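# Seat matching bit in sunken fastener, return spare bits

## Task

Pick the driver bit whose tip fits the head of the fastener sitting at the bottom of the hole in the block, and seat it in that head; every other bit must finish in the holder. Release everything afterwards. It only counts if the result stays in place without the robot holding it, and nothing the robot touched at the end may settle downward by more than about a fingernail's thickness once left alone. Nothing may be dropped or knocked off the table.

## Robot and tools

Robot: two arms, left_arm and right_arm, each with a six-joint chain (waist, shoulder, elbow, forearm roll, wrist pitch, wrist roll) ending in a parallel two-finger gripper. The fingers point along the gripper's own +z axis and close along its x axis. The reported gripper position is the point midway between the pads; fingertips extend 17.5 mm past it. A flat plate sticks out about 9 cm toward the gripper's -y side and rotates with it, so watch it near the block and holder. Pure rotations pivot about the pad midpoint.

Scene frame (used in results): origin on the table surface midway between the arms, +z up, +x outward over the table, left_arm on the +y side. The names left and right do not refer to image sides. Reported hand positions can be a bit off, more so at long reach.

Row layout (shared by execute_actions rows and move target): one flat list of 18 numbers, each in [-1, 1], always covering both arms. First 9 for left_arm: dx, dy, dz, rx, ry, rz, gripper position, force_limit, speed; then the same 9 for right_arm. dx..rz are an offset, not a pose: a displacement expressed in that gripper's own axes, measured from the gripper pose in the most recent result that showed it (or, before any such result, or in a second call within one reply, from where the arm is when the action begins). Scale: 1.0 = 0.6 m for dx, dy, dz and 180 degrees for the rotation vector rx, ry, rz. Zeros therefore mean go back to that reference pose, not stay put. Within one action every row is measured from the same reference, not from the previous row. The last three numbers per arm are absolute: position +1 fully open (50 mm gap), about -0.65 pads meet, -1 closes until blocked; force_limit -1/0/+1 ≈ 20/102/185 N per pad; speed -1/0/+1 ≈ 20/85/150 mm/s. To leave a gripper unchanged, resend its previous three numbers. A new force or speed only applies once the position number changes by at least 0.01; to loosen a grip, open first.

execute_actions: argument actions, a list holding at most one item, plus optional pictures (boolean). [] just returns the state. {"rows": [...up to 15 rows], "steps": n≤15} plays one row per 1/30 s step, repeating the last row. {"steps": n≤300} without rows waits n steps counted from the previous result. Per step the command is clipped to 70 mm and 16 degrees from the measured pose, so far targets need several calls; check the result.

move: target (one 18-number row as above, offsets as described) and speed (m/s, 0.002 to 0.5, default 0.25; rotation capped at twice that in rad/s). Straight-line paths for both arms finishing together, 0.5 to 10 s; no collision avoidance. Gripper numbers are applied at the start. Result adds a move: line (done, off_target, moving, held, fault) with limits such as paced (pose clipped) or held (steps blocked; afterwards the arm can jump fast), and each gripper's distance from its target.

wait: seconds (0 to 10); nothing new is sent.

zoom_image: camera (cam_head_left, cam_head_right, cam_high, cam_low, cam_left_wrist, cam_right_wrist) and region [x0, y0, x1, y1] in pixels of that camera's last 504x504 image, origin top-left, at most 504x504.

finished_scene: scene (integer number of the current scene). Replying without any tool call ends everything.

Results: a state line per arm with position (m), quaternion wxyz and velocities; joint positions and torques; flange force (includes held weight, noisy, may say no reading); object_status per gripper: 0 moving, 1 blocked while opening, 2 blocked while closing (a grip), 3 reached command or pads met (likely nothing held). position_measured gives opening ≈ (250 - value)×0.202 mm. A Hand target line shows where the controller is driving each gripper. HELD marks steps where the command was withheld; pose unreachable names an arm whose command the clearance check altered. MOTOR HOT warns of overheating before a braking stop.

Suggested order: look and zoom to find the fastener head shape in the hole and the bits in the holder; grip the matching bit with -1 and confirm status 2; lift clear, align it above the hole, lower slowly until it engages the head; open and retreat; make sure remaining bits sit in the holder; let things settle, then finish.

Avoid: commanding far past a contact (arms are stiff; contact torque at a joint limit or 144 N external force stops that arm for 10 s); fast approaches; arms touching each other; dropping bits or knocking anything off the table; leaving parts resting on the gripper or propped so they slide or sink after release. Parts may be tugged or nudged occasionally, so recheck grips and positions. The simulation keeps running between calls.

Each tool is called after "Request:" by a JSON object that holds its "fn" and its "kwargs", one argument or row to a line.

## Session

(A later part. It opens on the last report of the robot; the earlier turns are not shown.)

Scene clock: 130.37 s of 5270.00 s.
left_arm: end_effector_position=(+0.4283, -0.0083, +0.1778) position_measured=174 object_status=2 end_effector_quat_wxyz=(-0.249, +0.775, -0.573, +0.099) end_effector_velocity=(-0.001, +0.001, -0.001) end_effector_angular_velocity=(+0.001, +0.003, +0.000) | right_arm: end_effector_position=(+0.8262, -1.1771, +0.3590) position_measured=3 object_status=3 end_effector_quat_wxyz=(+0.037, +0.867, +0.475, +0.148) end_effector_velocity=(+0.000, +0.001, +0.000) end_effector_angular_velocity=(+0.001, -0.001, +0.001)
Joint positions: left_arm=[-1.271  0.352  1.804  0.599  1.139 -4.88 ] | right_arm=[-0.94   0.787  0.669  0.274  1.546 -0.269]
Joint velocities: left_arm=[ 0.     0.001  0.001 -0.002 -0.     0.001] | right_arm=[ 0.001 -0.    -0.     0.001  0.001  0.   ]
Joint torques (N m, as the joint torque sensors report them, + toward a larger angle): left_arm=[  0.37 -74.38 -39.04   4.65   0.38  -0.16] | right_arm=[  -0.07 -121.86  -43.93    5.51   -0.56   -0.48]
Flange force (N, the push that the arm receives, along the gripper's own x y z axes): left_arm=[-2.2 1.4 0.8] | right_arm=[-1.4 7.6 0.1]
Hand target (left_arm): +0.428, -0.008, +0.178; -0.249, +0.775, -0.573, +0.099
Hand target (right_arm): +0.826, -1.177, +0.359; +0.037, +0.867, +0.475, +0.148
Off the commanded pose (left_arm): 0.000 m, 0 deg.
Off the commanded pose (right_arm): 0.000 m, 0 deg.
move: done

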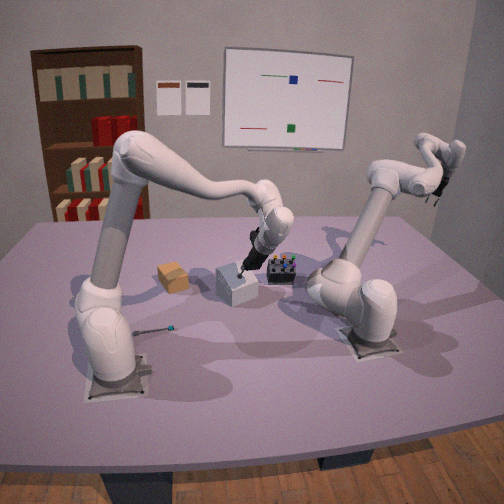

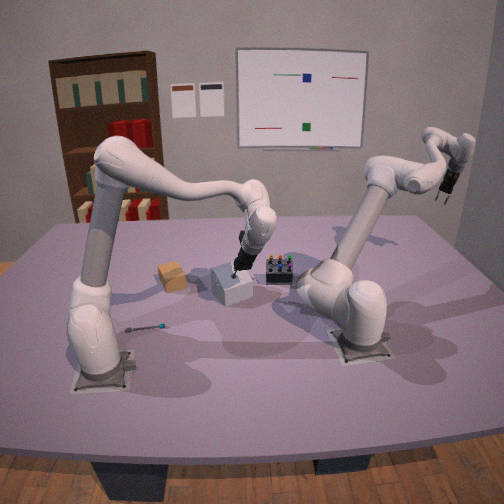

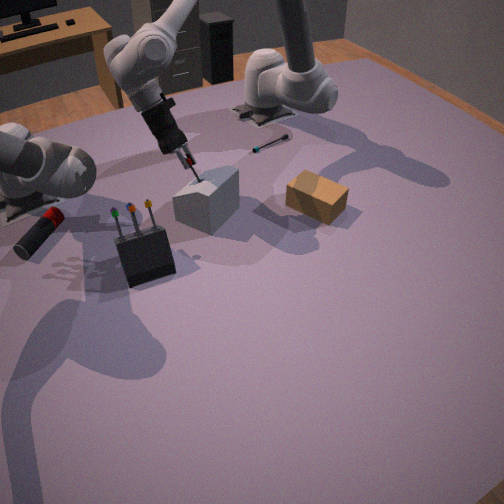

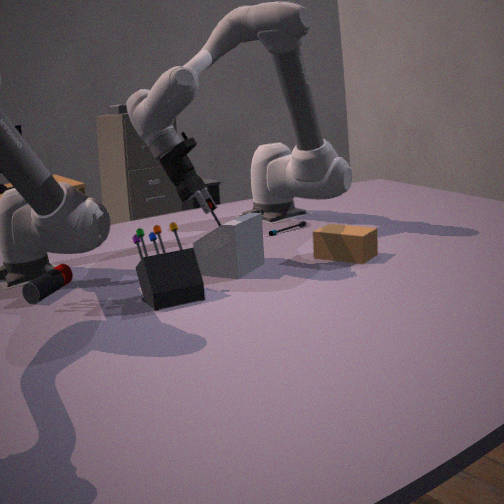

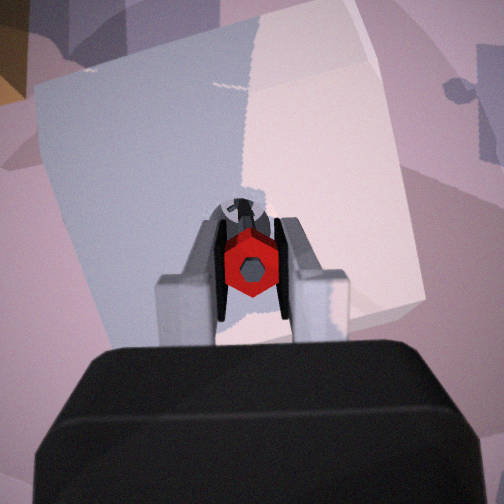

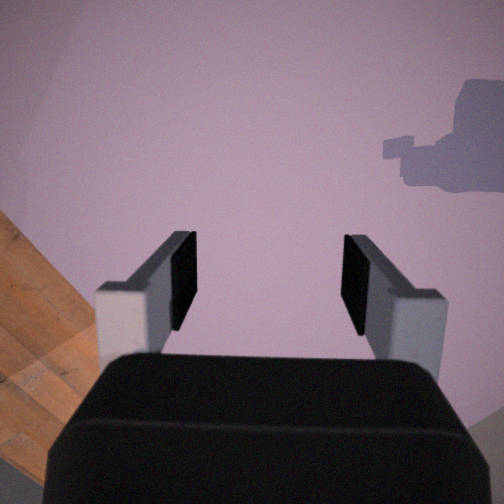

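Request:
{"fn": "move", "kwargs": {
  "target": [0,0,0.002,0,0,0,-1,-0.6,-0.5,0,0,0,0,0,0,1,0,0],
  "speed": 0.003
}}

Scene clock: 133.13 s of 5270.00 s.
left_arm: end_effector_position=(+0.4288, -0.0080, +0.1767) position_measured=174 object_status=2 end_effector_quat_wxyz=(-0.249, +0.775, -0.573, +0.099) end_effector_velocity=(+0.000, -0.000, +0.000) end_effector_angular_velocity=(-0.000, -0.001, -0.000) | right_arm: end_effector_position=(+0.8262, -1.1771, +0.3590) position_measured=3 object_status=3 end_effector_quat_wxyz=(+0.037, +0.867, +0.475, +0.148) end_effector_velocity=(-0.001, -0.001, -0.000) end_effector_angular_velocity=(+0.001, -0.001, -0.001)
Joint positions: left_arm=[-1.271  0.353  1.805  0.6    1.138 -4.881] | right_arm=[-0.94   0.787  0.669  0.274  1.546 -0.269]
Joint velocities: left_arm=[ 0.     0.    -0.001  0.     0.     0.   ] | right_arm=[-0.001 -0.     0.     0.001 -0.    -0.   ]
Joint torques (N m, as the joint torque sensors report them, + toward a larger angle): left_arm=[  0.11 -75.75 -38.71   4.21   0.48  -0.19] | right_arm=[   0.1  -120.88  -44.1     5.33   -0.46   -0.51]
Flange force (N, the push that the arm receives, along the gripper's own x y z axes): left_arm=[0.5 1.1 1.4] | right_arm=[-1.6 4.2 0.6]
Hand target (left_arm): +0.429, -0.008, +0.177; -0.249, +0.775, -0.573, +0.099
Hand target (right_arm): +0.826, -1.177, +0.359; +0.037, +0.867, +0.475, +0.148
Off the commanded pose (left_arm): 0.000 m, 0 deg.
Off the commanded pose (right_arm): 0.000 m, 0 deg.
move: done

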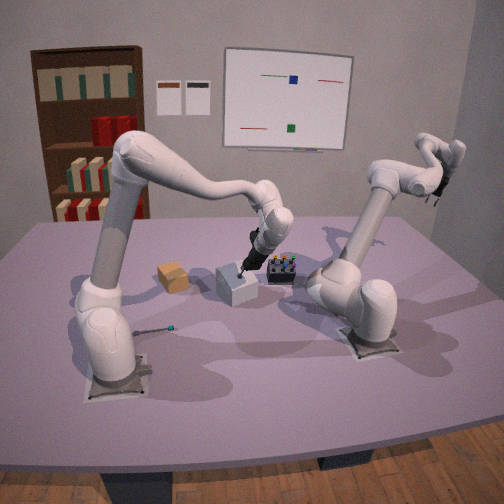

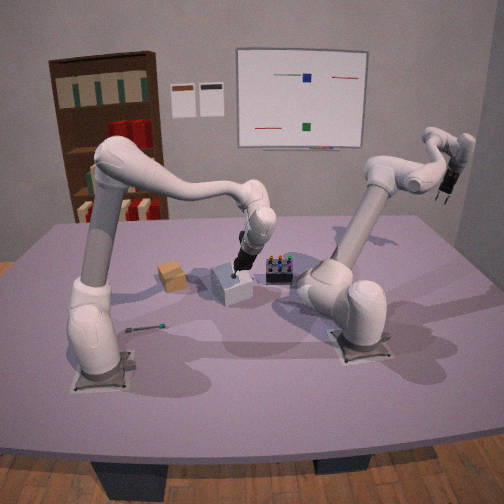

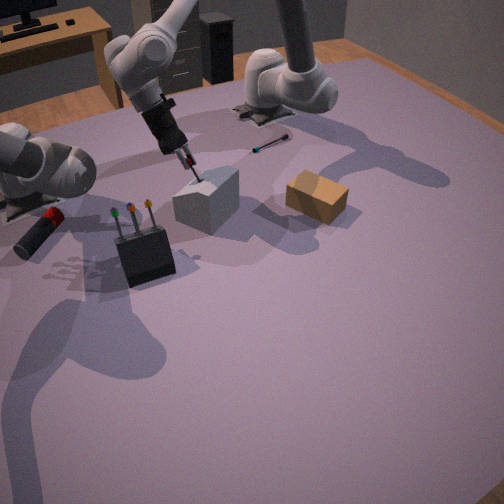

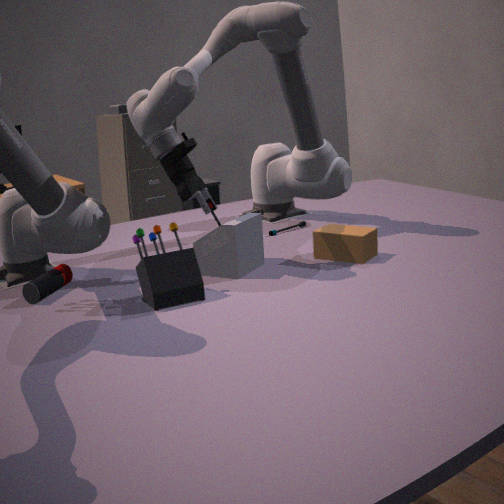

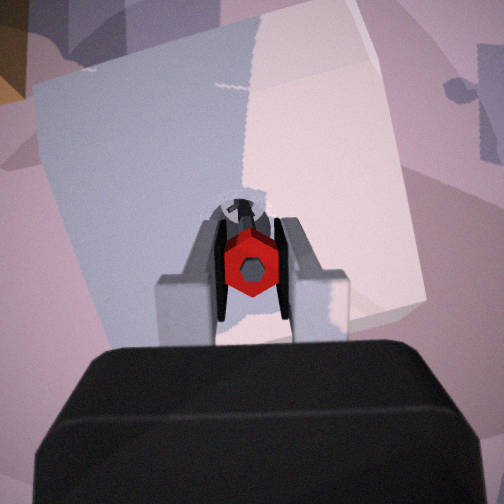

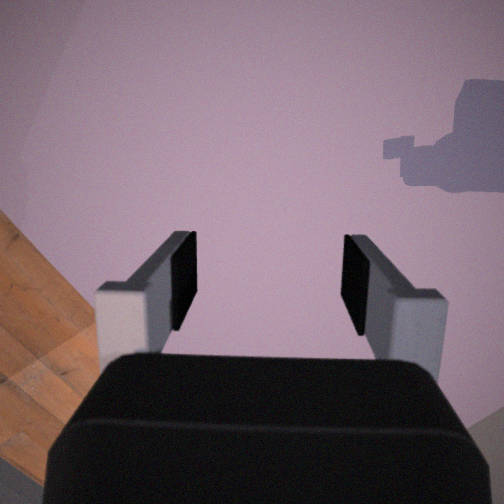

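Request:
{"fn": "move", "kwargs": {
  "target": [0,0,0.002,0,0,0,-1,-0.6,-0.5,0,0,0,0,0,0,1,0,0],
  "speed": 0.003
}}

Request:
{"fn": "zoom_image", "kwargs": {
  "camera": "cam_left_wrist",
  "region": [215,175,275,235]
}}

Scene clock: 135.53 s of 5270.00 s.
left_arm: end_effector_position=(+0.4294, -0.0077, +0.1757) position_measured=174 object_status=2 end_effector_quat_wxyz=(-0.249, +0.775, -0.573, +0.099) end_effector_velocity=(+0.000, +0.001, -0.000) end_effector_angular_velocity=(+0.001, +0.001, -0.001) | right_arm: end_effector_position=(+0.8262, -1.1771, +0.3590) position_measured=3 object_status=3 end_effector_quat_wxyz=(+0.037, +0.867, +0.475, +0.148) end_effector_velocity=(+0.000, +0.000, -0.001) end_effector_angular_velocity=(+0.001, +0.000, -0.000)
Joint positions: left_arm=[-1.27   0.354  1.806  0.601  1.136 -4.881] | right_arm=[-0.94   0.787  0.669  0.274  1.546 -0.269]
Joint velocities: left_arm=[ 0.001 -0.     0.001 -0.001  0.     0.002] | right_arm=[-0.     0.001  0.     0.001  0.     0.   ]
Joint torques (N m, as the joint torque sensors report them, + toward a larger angle): left_arm=[  1.53 -76.46 -40.16   4.58   0.47   0.05] | right_arm=[   1.02 -122.57  -44.14    5.19   -0.45   -0.32]
Flange force (N, the push that the arm receives, along the gripper's own x y z axes): left_arm=[-1.6 4.4 2.2] | right_arm=[-3.4 8.0 0.8]
Hand target (left_arm): +0.429, -0.008, +0.176; -0.249, +0.775, -0.573, +0.099
Hand target (right_arm): +0.826, -1.177, +0.359; +0.037, +0.867, +0.475, +0.148
Off the commanded pose (left_arm): 0.000 m, 0 deg.
Off the commanded pose (right_arm): 0.000 m, 0 deg.
move: done

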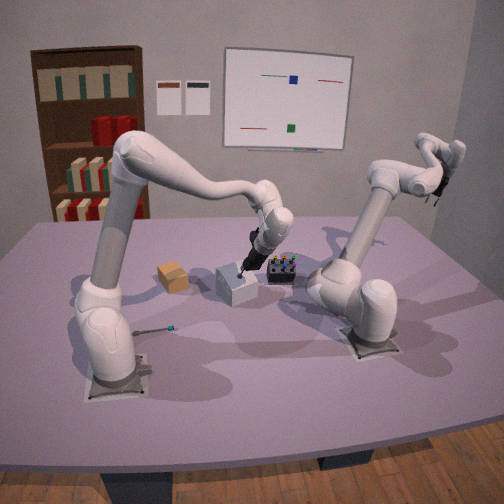

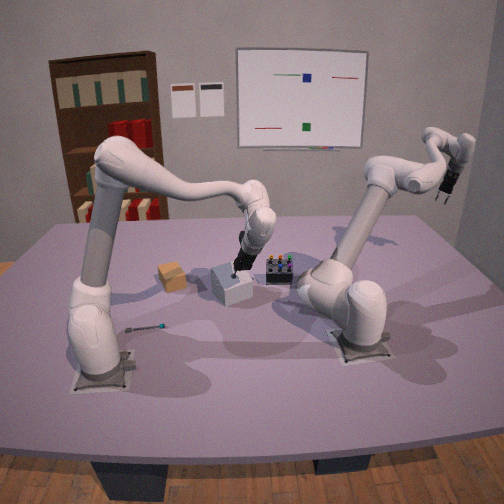

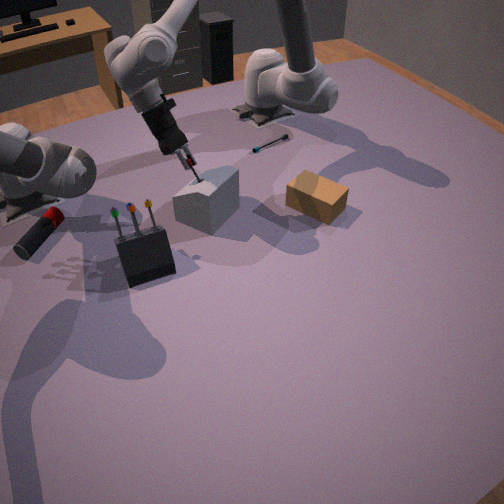

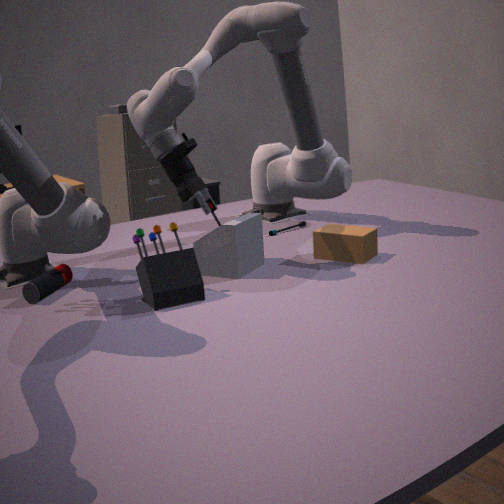

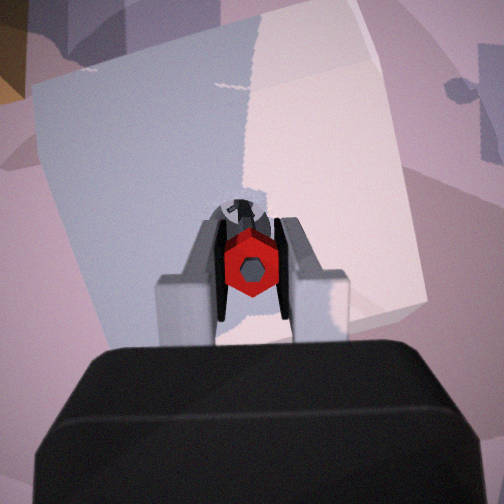

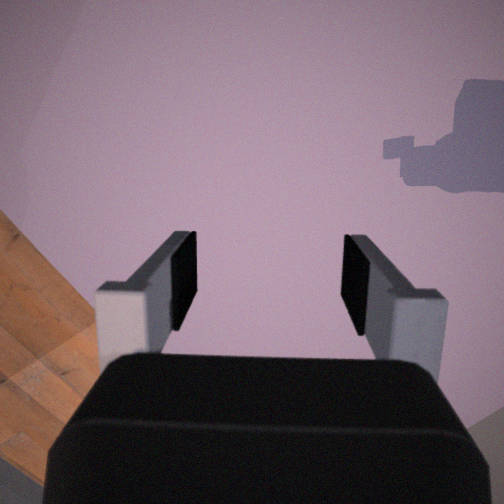

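Region (215, 175, 275, 235) of cam_left_wrist's 504x504 image, scaled by 8.400, with more detail than that image has.

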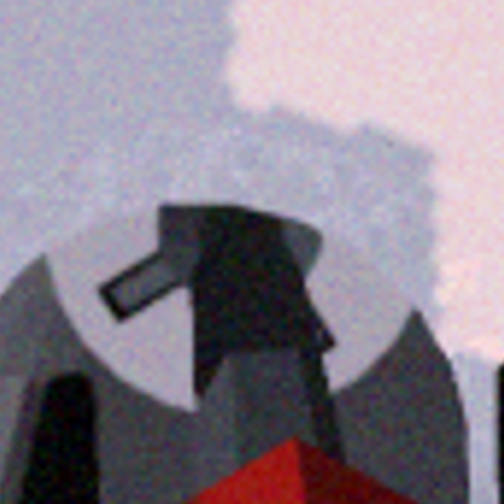

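Request:
{"fn": "move", "kwargs": {
  "target": [0,0,0.002,0,0,0,-1,-0.6,-0.5,0,0,0,0,0,0,1,0,0],
  "speed": 0.003
}}

Scene clock: 139.00 s of 5270.00 s.
left_arm: end_effector_position=(+0.4299, -0.0073, +0.1747) position_measured=174 object_status=2 end_effector_quat_wxyz=(-0.249, +0.775, -0.573, +0.099) end_effector_velocity=(+0.000, +0.001, -0.002) end_effector_angular_velocity=(+0.002, +0.001, +0.001) | right_arm: end_effector_position=(+0.8262, -1.1771, +0.3590) position_measured=3 object_status=3 end_effector_quat_wxyz=(+0.037, +0.867, +0.475, +0.148) end_effector_velocity=(-0.001, -0.001, +0.001) end_effector_angular_velocity=(-0.001, -0.001, -0.001)
Joint positions: left_arm=[-1.269  0.355  1.807  0.601  1.134 -4.882] | right_arm=[-0.94   0.787  0.669  0.274  1.546 -0.269]
Joint velocities: left_arm=[ 0.001  0.001  0.001 -0.    -0.001  0.   ] | right_arm=[-0.001 -0.001 -0.     0.    -0.    -0.   ]
Joint torques (N m, as the joint torque sensors report them, + toward a larger angle): left_arm=[  1.57 -74.75 -40.15   4.43   0.55   0.07] | right_arm=[  -2.08 -120.82  -44.2     5.37   -0.52   -0.62]
Flange force (N, the push that the arm receives, along the gripper's own x y z axes): left_arm=[-3.8 4.5 1.3] | right_arm=[0.9 4.4 1.0]
Hand target (left_arm): +0.430, -0.007, +0.175; -0.249, +0.775, -0.573, +0.099
Hand target (right_arm): +0.826, -1.177, +0.359; +0.037, +0.867, +0.475, +0.148
Off the commanded pose (left_arm): 0.000 m, 0 deg.
Off the commanded pose (right_arm): 0.000 m, 0 deg.
move: done

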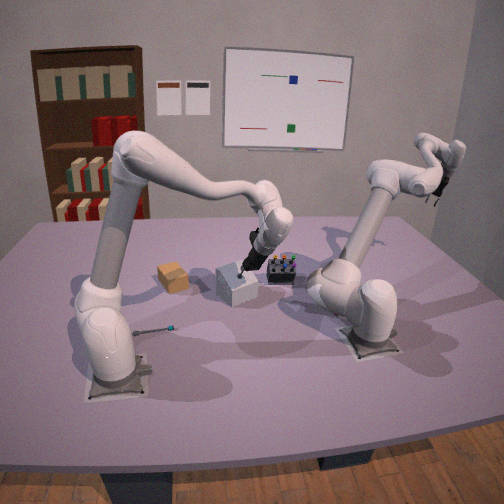

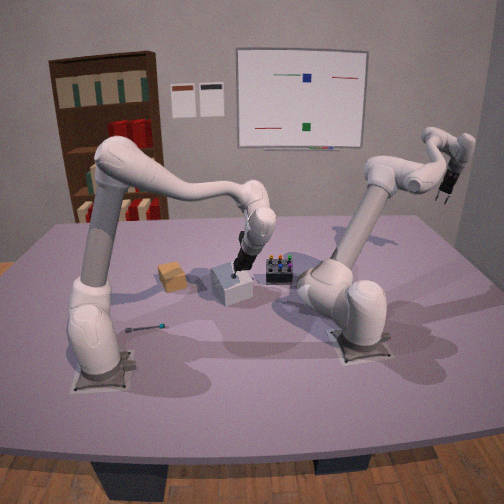

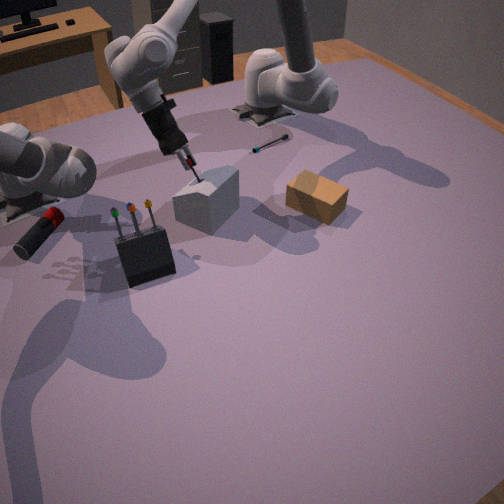

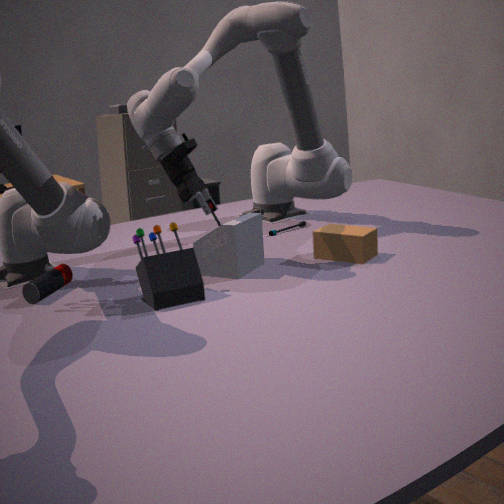

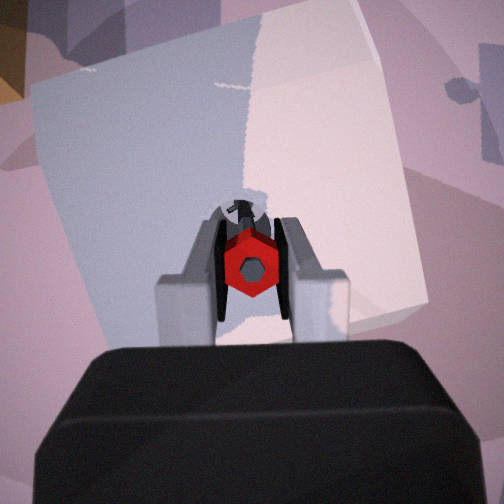

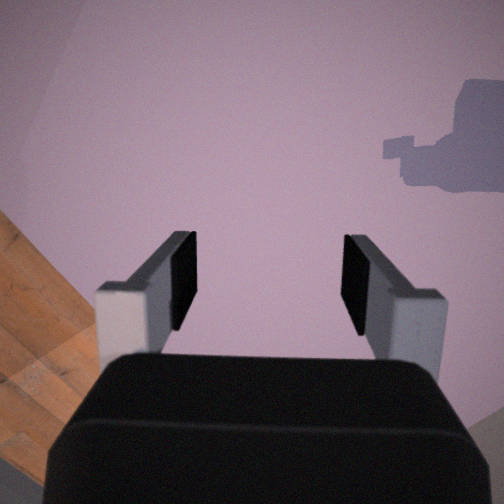

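Request:
{"fn": "move", "kwargs": {
  "target": [0,0,0.002,0,0,0,-1,-0.6,-0.5,0,0,0,0,0,0,1,0,0],
  "speed": 0.003
}}

Scene clock: 141.70 s of 5270.00 s.
left_arm: end_effector_position=(+0.4304, -0.0071, +0.1738) position_measured=174 object_status=2 end_effector_quat_wxyz=(-0.249, +0.775, -0.573, +0.099) end_effector_velocity=(-0.000, +0.001, -0.001) end_effector_angular_velocity=(+0.002, +0.001, -0.001) | right_arm: end_effector_position=(+0.8262, -1.1771, +0.3590) position_measured=3 object_status=3 end_effector_quat_wxyz=(+0.037, +0.867, +0.475, +0.148) end_effector_velocity=(+0.000, -0.000, +0.001) end_effector_angular_velocity=(-0.001, -0.000, +0.001)
Joint positions: left_arm=[-1.268  0.356  1.807  0.602  1.132 -4.882] | right_arm=[-0.94   0.787  0.669  0.274  1.546 -0.269]
Joint velocities: left_arm=[ 0.     0.     0.002 -0.    -0.001  0.001] | right_arm=[ 0.    -0.    -0.001 -0.001 -0.    -0.001]
Joint torques (N m, as the joint torque sensors report them, + toward a larger angle): left_arm=[ 17.47 -41.65 -14.29   3.25  -0.73   0.28] | right_arm=[  -2.28 -120.25  -43.95    5.45   -0.66   -0.77]
Flange force (N, the push that the arm receives, along the gripper's own x y z axes): left_arm=[-1.9 -2.5 -56.5] | right_arm=[2.2 4.3 0.3]
Hand target (left_arm): +0.430, -0.007, +0.174; -0.249, +0.775, -0.573, +0.099
Hand target (right_arm): +0.826, -1.177, +0.359; +0.037, +0.867, +0.475, +0.148
Off the commanded pose (left_arm): 0.000 m, 0 deg.
Off the commanded pose (right_arm): 0.000 m, 0 deg.
move: done

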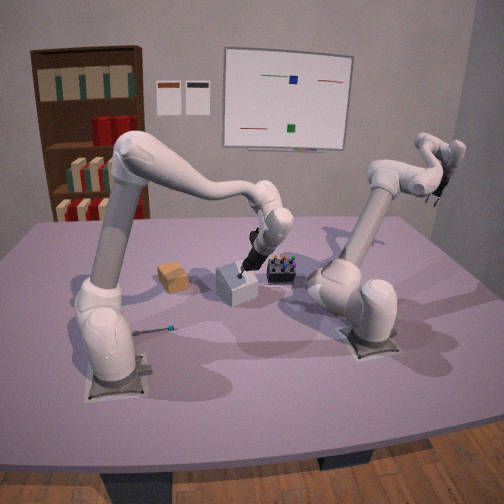

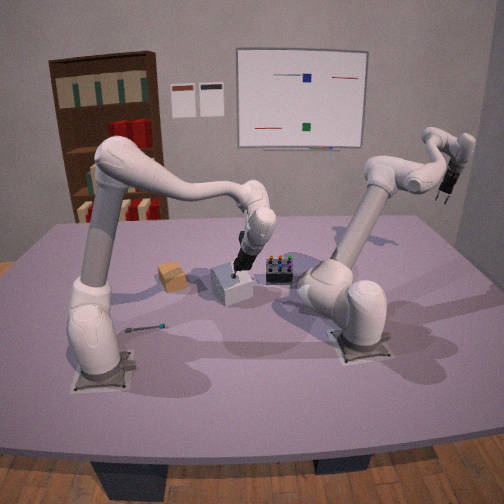

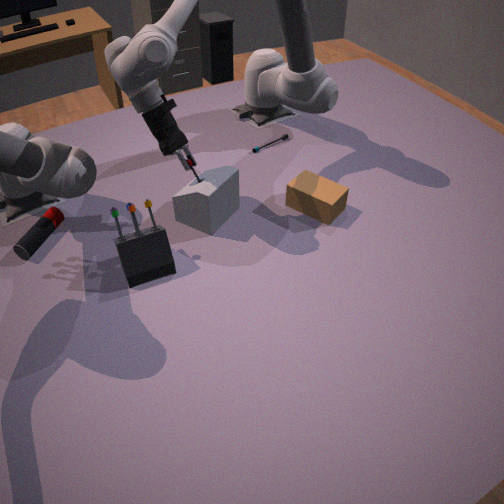

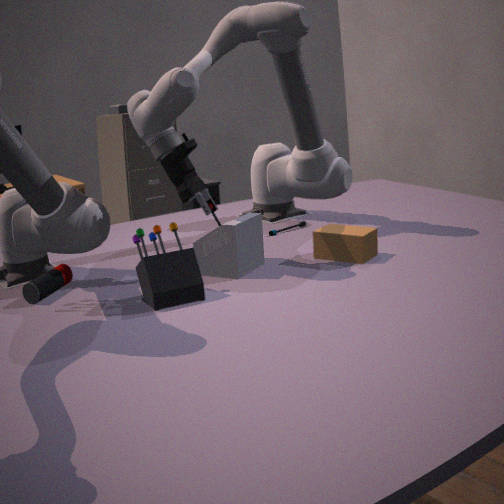

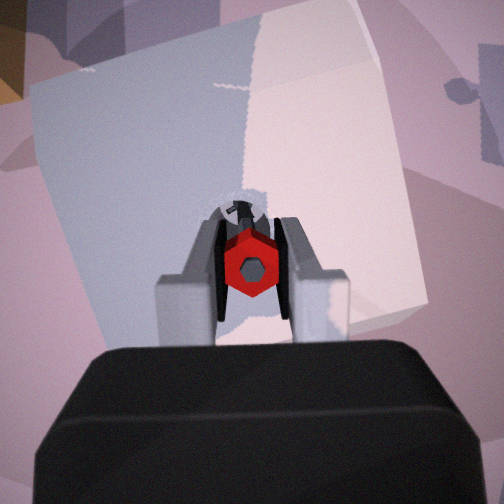

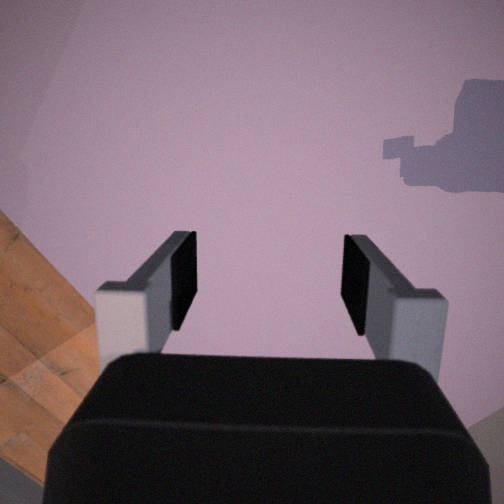

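Request:
{"fn": "move", "kwargs": {
  "target": [0,0,-0.001,0,0,0,-1,-0.6,-0.5,0,0,0,0,0,0,1,0,0],
  "speed": 0.003
}}

Request:
{"fn": "move", "kwargs": {
  "target": [0,0,0,0,0,0,0.5,-0.6,-0.5,0,0,0,0,0,0,1,0,0]
}}

Request:
{"fn": "move", "kwargs": {
  "target": [0,0,-0.12,0,0,0,0.5,-0.6,-0.5,0,0,0,0,0,0,1,0,0],
  "speed": 0.1
}}

Request:
{"fn": "zoom_image", "kwargs": {
  "camera": "cam_left_wrist",
  "region": [200,150,300,250]
}}

Scene clock: 149.07 s of 5270.00 s.
left_arm: end_effector_position=(+0.4302, -0.0072, +0.1742) position_measured=174 object_status=2 end_effector_quat_wxyz=(-0.249, +0.775, -0.573, +0.099) end_effector_velocity=(-0.000, -0.002, +0.001) end_effector_angular_velocity=(-0.004, -0.000, +0.001) | right_arm: end_effector_position=(+0.8262, -1.1771, +0.3590) position_measured=3 object_status=3 end_effector_quat_wxyz=(+0.037, +0.867, +0.475, +0.148) end_effector_velocity=(+0.000, +0.001, -0.001) end_effector_angular_velocity=(+0.002, +0.000, +0.000)
Joint positions: left_arm=[-1.268  0.355  1.807  0.602  1.133 -4.882] | right_arm=[-0.94   0.787  0.669  0.274  1.546 -0.269]
Joint velocities: left_arm=[-0.001 -0.001 -0.003 -0.002  0.001 -0.   ] | right_arm=[0.    0.    0.001 0.001 0.    0.   ]
Joint torques (N m, as the joint torque sensors report them, + toward a larger angle): left_arm=[  7.06 -62.19 -30.98   4.07  -0.82   0.11] | right_arm=[  -0.7  -121.14  -43.07    5.33   -0.67   -0.38]
Flange force (N, the push that the arm receives, along the gripper's own x y z axes): left_arm=[-4.0 1.2 -21.5] | right_arm=[-0.8 10.4 -1.0]
Hand target (left_arm): +0.430, -0.007, +0.174; -0.249, +0.775, -0.573, +0.099
Hand target (right_arm): +0.826, -1.177, +0.359; +0.037, +0.867, +0.475, +0.148
Off the commanded pose (left_arm): 0.000 m, 0 deg.
Off the commanded pose (right_arm): 0.000 m, 0 deg.
After step 90, 3.67 s passed at rest.
move: done

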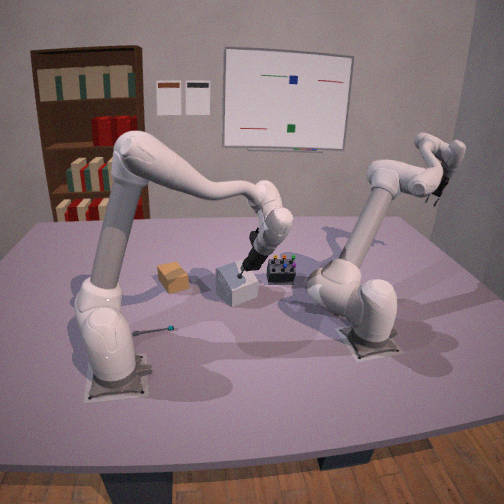

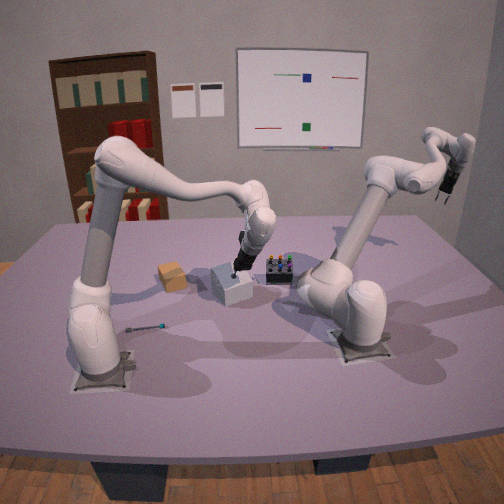

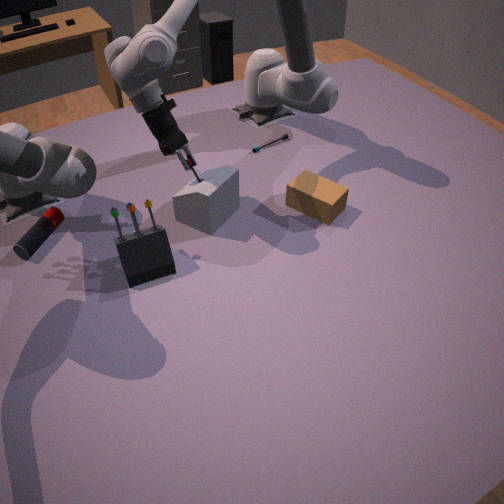

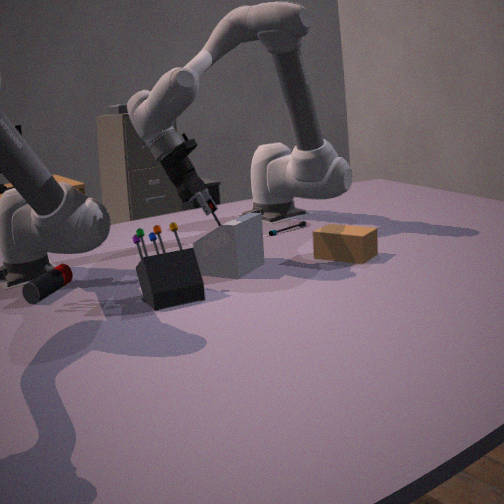

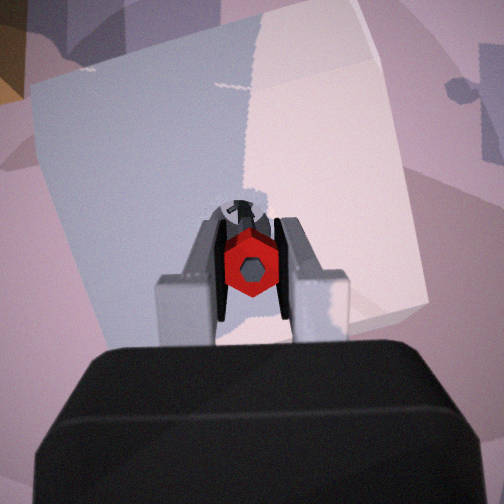

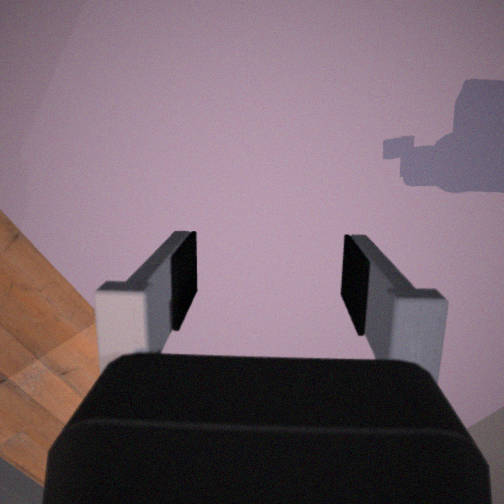

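Scene clock: 149.67 s of 5270.00 s.
left_arm: end_effector_position=(+0.4301, -0.0072, +0.1741) position_measured=78 object_status=0 end_effector_quat_wxyz=(-0.249, +0.775, -0.573, +0.099) end_effector_velocity=(-0.000, -0.000, +0.000) end_effector_angular_velocity=(-0.000, +0.001, -0.000) | right_arm: end_effector_position=(+0.8262, -1.1771, +0.3590) position_measured=3 object_status=3 end_effector_quat_wxyz=(+0.037, +0.867, +0.475, +0.148) end_effector_velocity=(+0.000, +0.000, -0.000) end_effector_angular_velocity=(+0.000, -0.000, -0.000)
Joint positions: left_arm=[-1.268  0.356  1.807  0.602  1.133 -4.882] | right_arm=[-0.94   0.787  0.669  0.274  1.546 -0.269]
Joint velocities: left_arm=[-0.001 -0.    -0.    -0.001  0.     0.001] | right_arm=[ 0. -0.  0.  0. -0. -0.]
Joint torques (N m, as the joint torque sensors report them, + toward a larger angle): left_arm=[ -0.92 -75.39 -38.47   4.07   0.24   0.09] | right_arm=[  -0.44 -120.42  -44.26    5.23   -0.2    -0.54]
Flange force (N, the push that the arm receives, along the gripper's own x y z axes): left_arm=[-0.2 0.0 1.9] | right_arm=[0.8 1.9 1.5]
Hand target (left_arm): +0.430, -0.007, +0.174; -0.249, +0.775, -0.573, +0.099
Hand target (right_arm): +0.826, -1.177, +0.359; +0.037, +0.867, +0.475, +0.148
Off the commanded pose (left_arm): 0.000 m, 0 deg.
Off the commanded pose (right_arm): 0.000 m, 0 deg.
move: done

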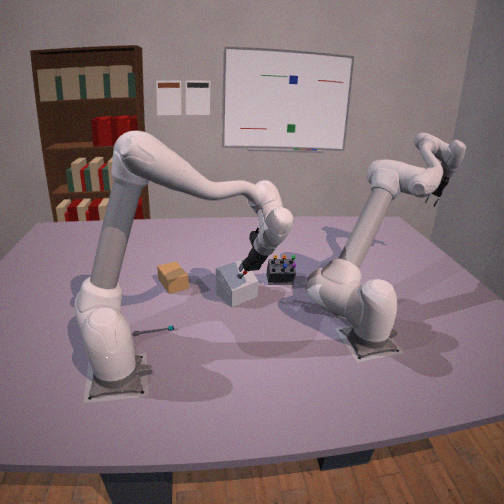

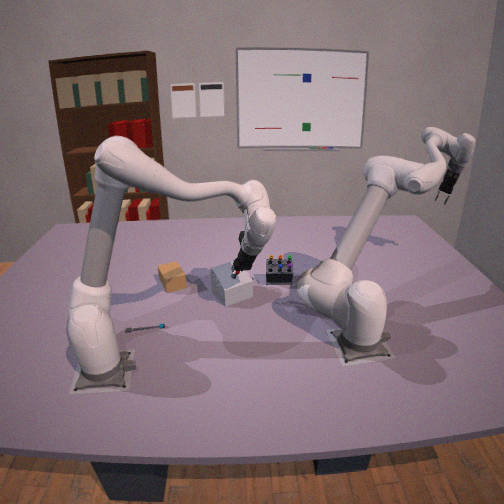

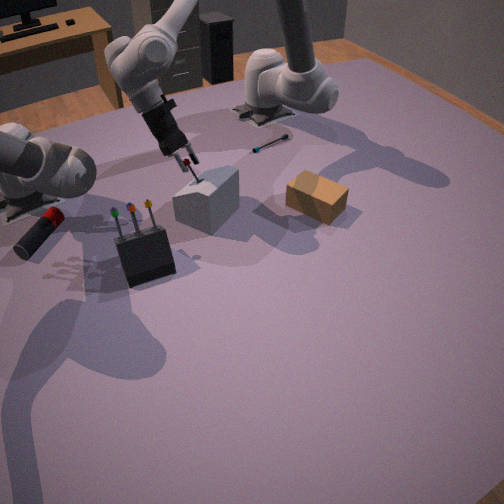

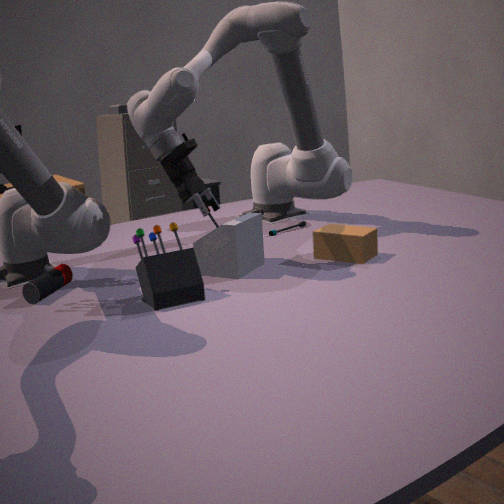

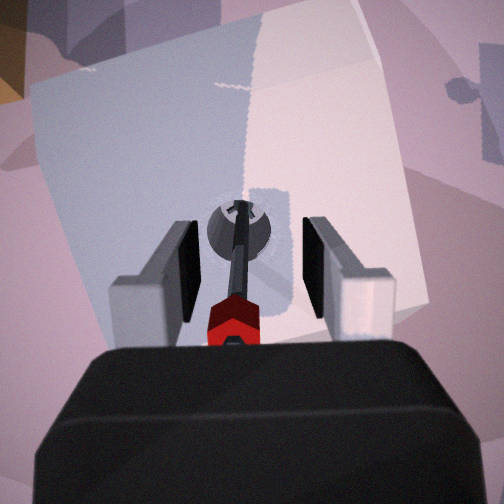

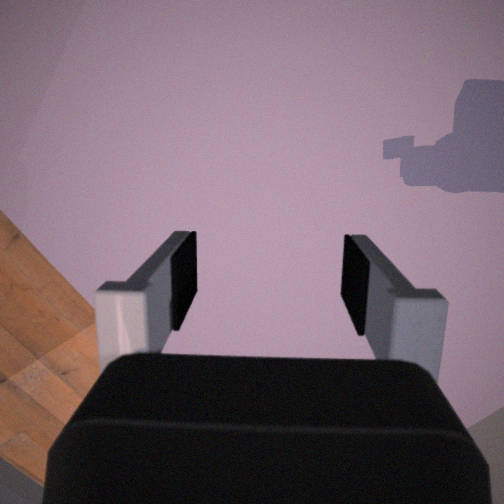

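Scene clock: 150.67 s of 5270.00 s.
left_arm: end_effector_position=(+0.3985, -0.0267, +0.2358) position_measured=78 object_status=3 end_effector_quat_wxyz=(-0.249, +0.775, -0.573, +0.099) end_effector_velocity=(+0.000, +0.001, -0.000) end_effector_angular_velocity=(+0.000, -0.000, +0.000) | right_arm: end_effector_position=(+0.8262, -1.1771, +0.3590) position_measured=3 object_status=3 end_effector_quat_wxyz=(+0.037, +0.867, +0.475, +0.148) end_effector_velocity=(-0.001, -0.001, +0.000) end_effector_angular_velocity=(-0.001, +0.001, -0.001)
Joint positions: left_arm=[-1.322  0.309  1.745  0.565  1.249 -4.859] | right_arm=[-0.94   0.787  0.669  0.274  1.546 -0.269]
Joint velocities: left_arm=[ 0.001 -0.     0.001  0.    -0.     0.   ] | right_arm=[-0.001 -0.001  0.001 -0.002 -0.    -0.   ]
Joint torques (N m, as the joint torque sensors report them, + toward a larger angle): left_arm=[  0.71 -72.43 -41.34   4.54   0.19  -0.13] | right_arm=[   0.48 -120.61  -43.99    5.23   -0.28   -0.53]
Flange force (N, the push that the arm receives, along the gripper's own x y z axes): left_arm=[-2.3 1.6 0.8] | right_arm=[-0.5 3.3 0.5]
Hand target (left_arm): +0.399, -0.027, +0.236; -0.249, +0.775, -0.573, +0.099
Hand target (right_arm): +0.826, -1.177, +0.359; +0.037, +0.867, +0.475, +0.148
Off the commanded pose (left_arm): 0.000 m, 0 deg.
Off the commanded pose (right_arm): 0.000 m, 0 deg.
move: done

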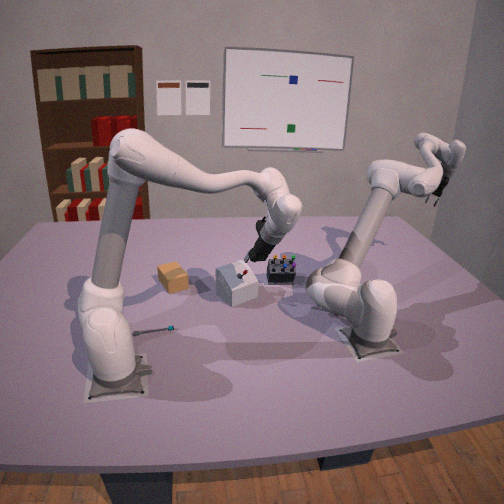

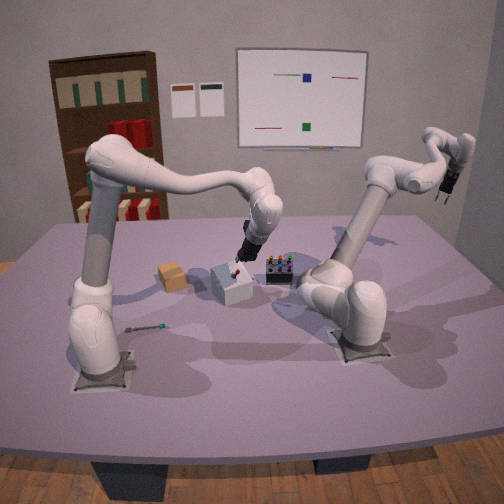

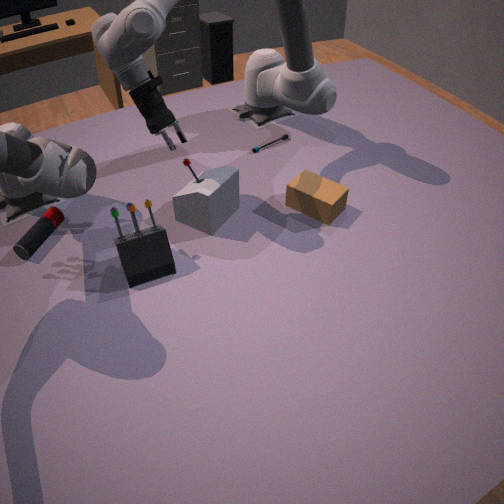

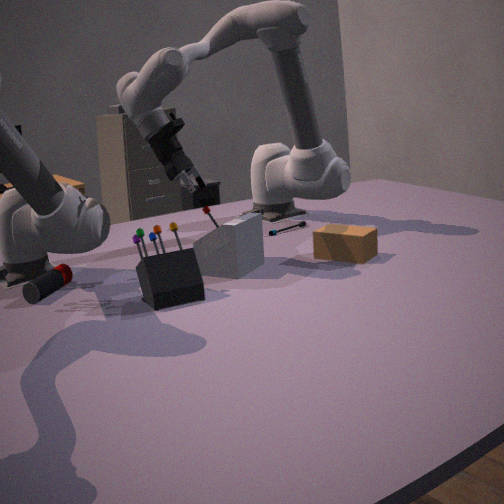

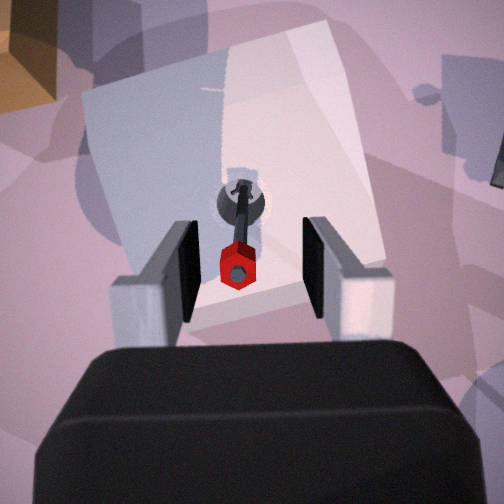

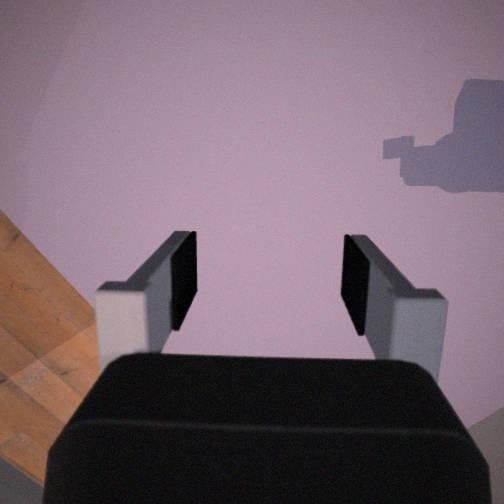

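Region (200, 150, 300, 250) of cam_left_wrist's 504x504 image, scaled by 5.040, with more detail than that image has.

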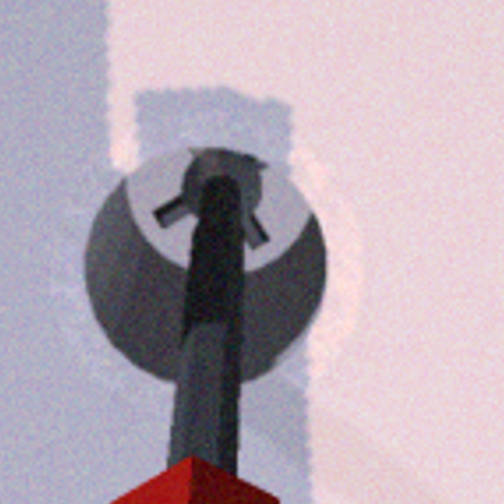

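Seated, leaning within the play.

Request:
{"fn": "finished_scene", "kwargs": {
  "scene": 2
}}

The scene is finished: the task was done.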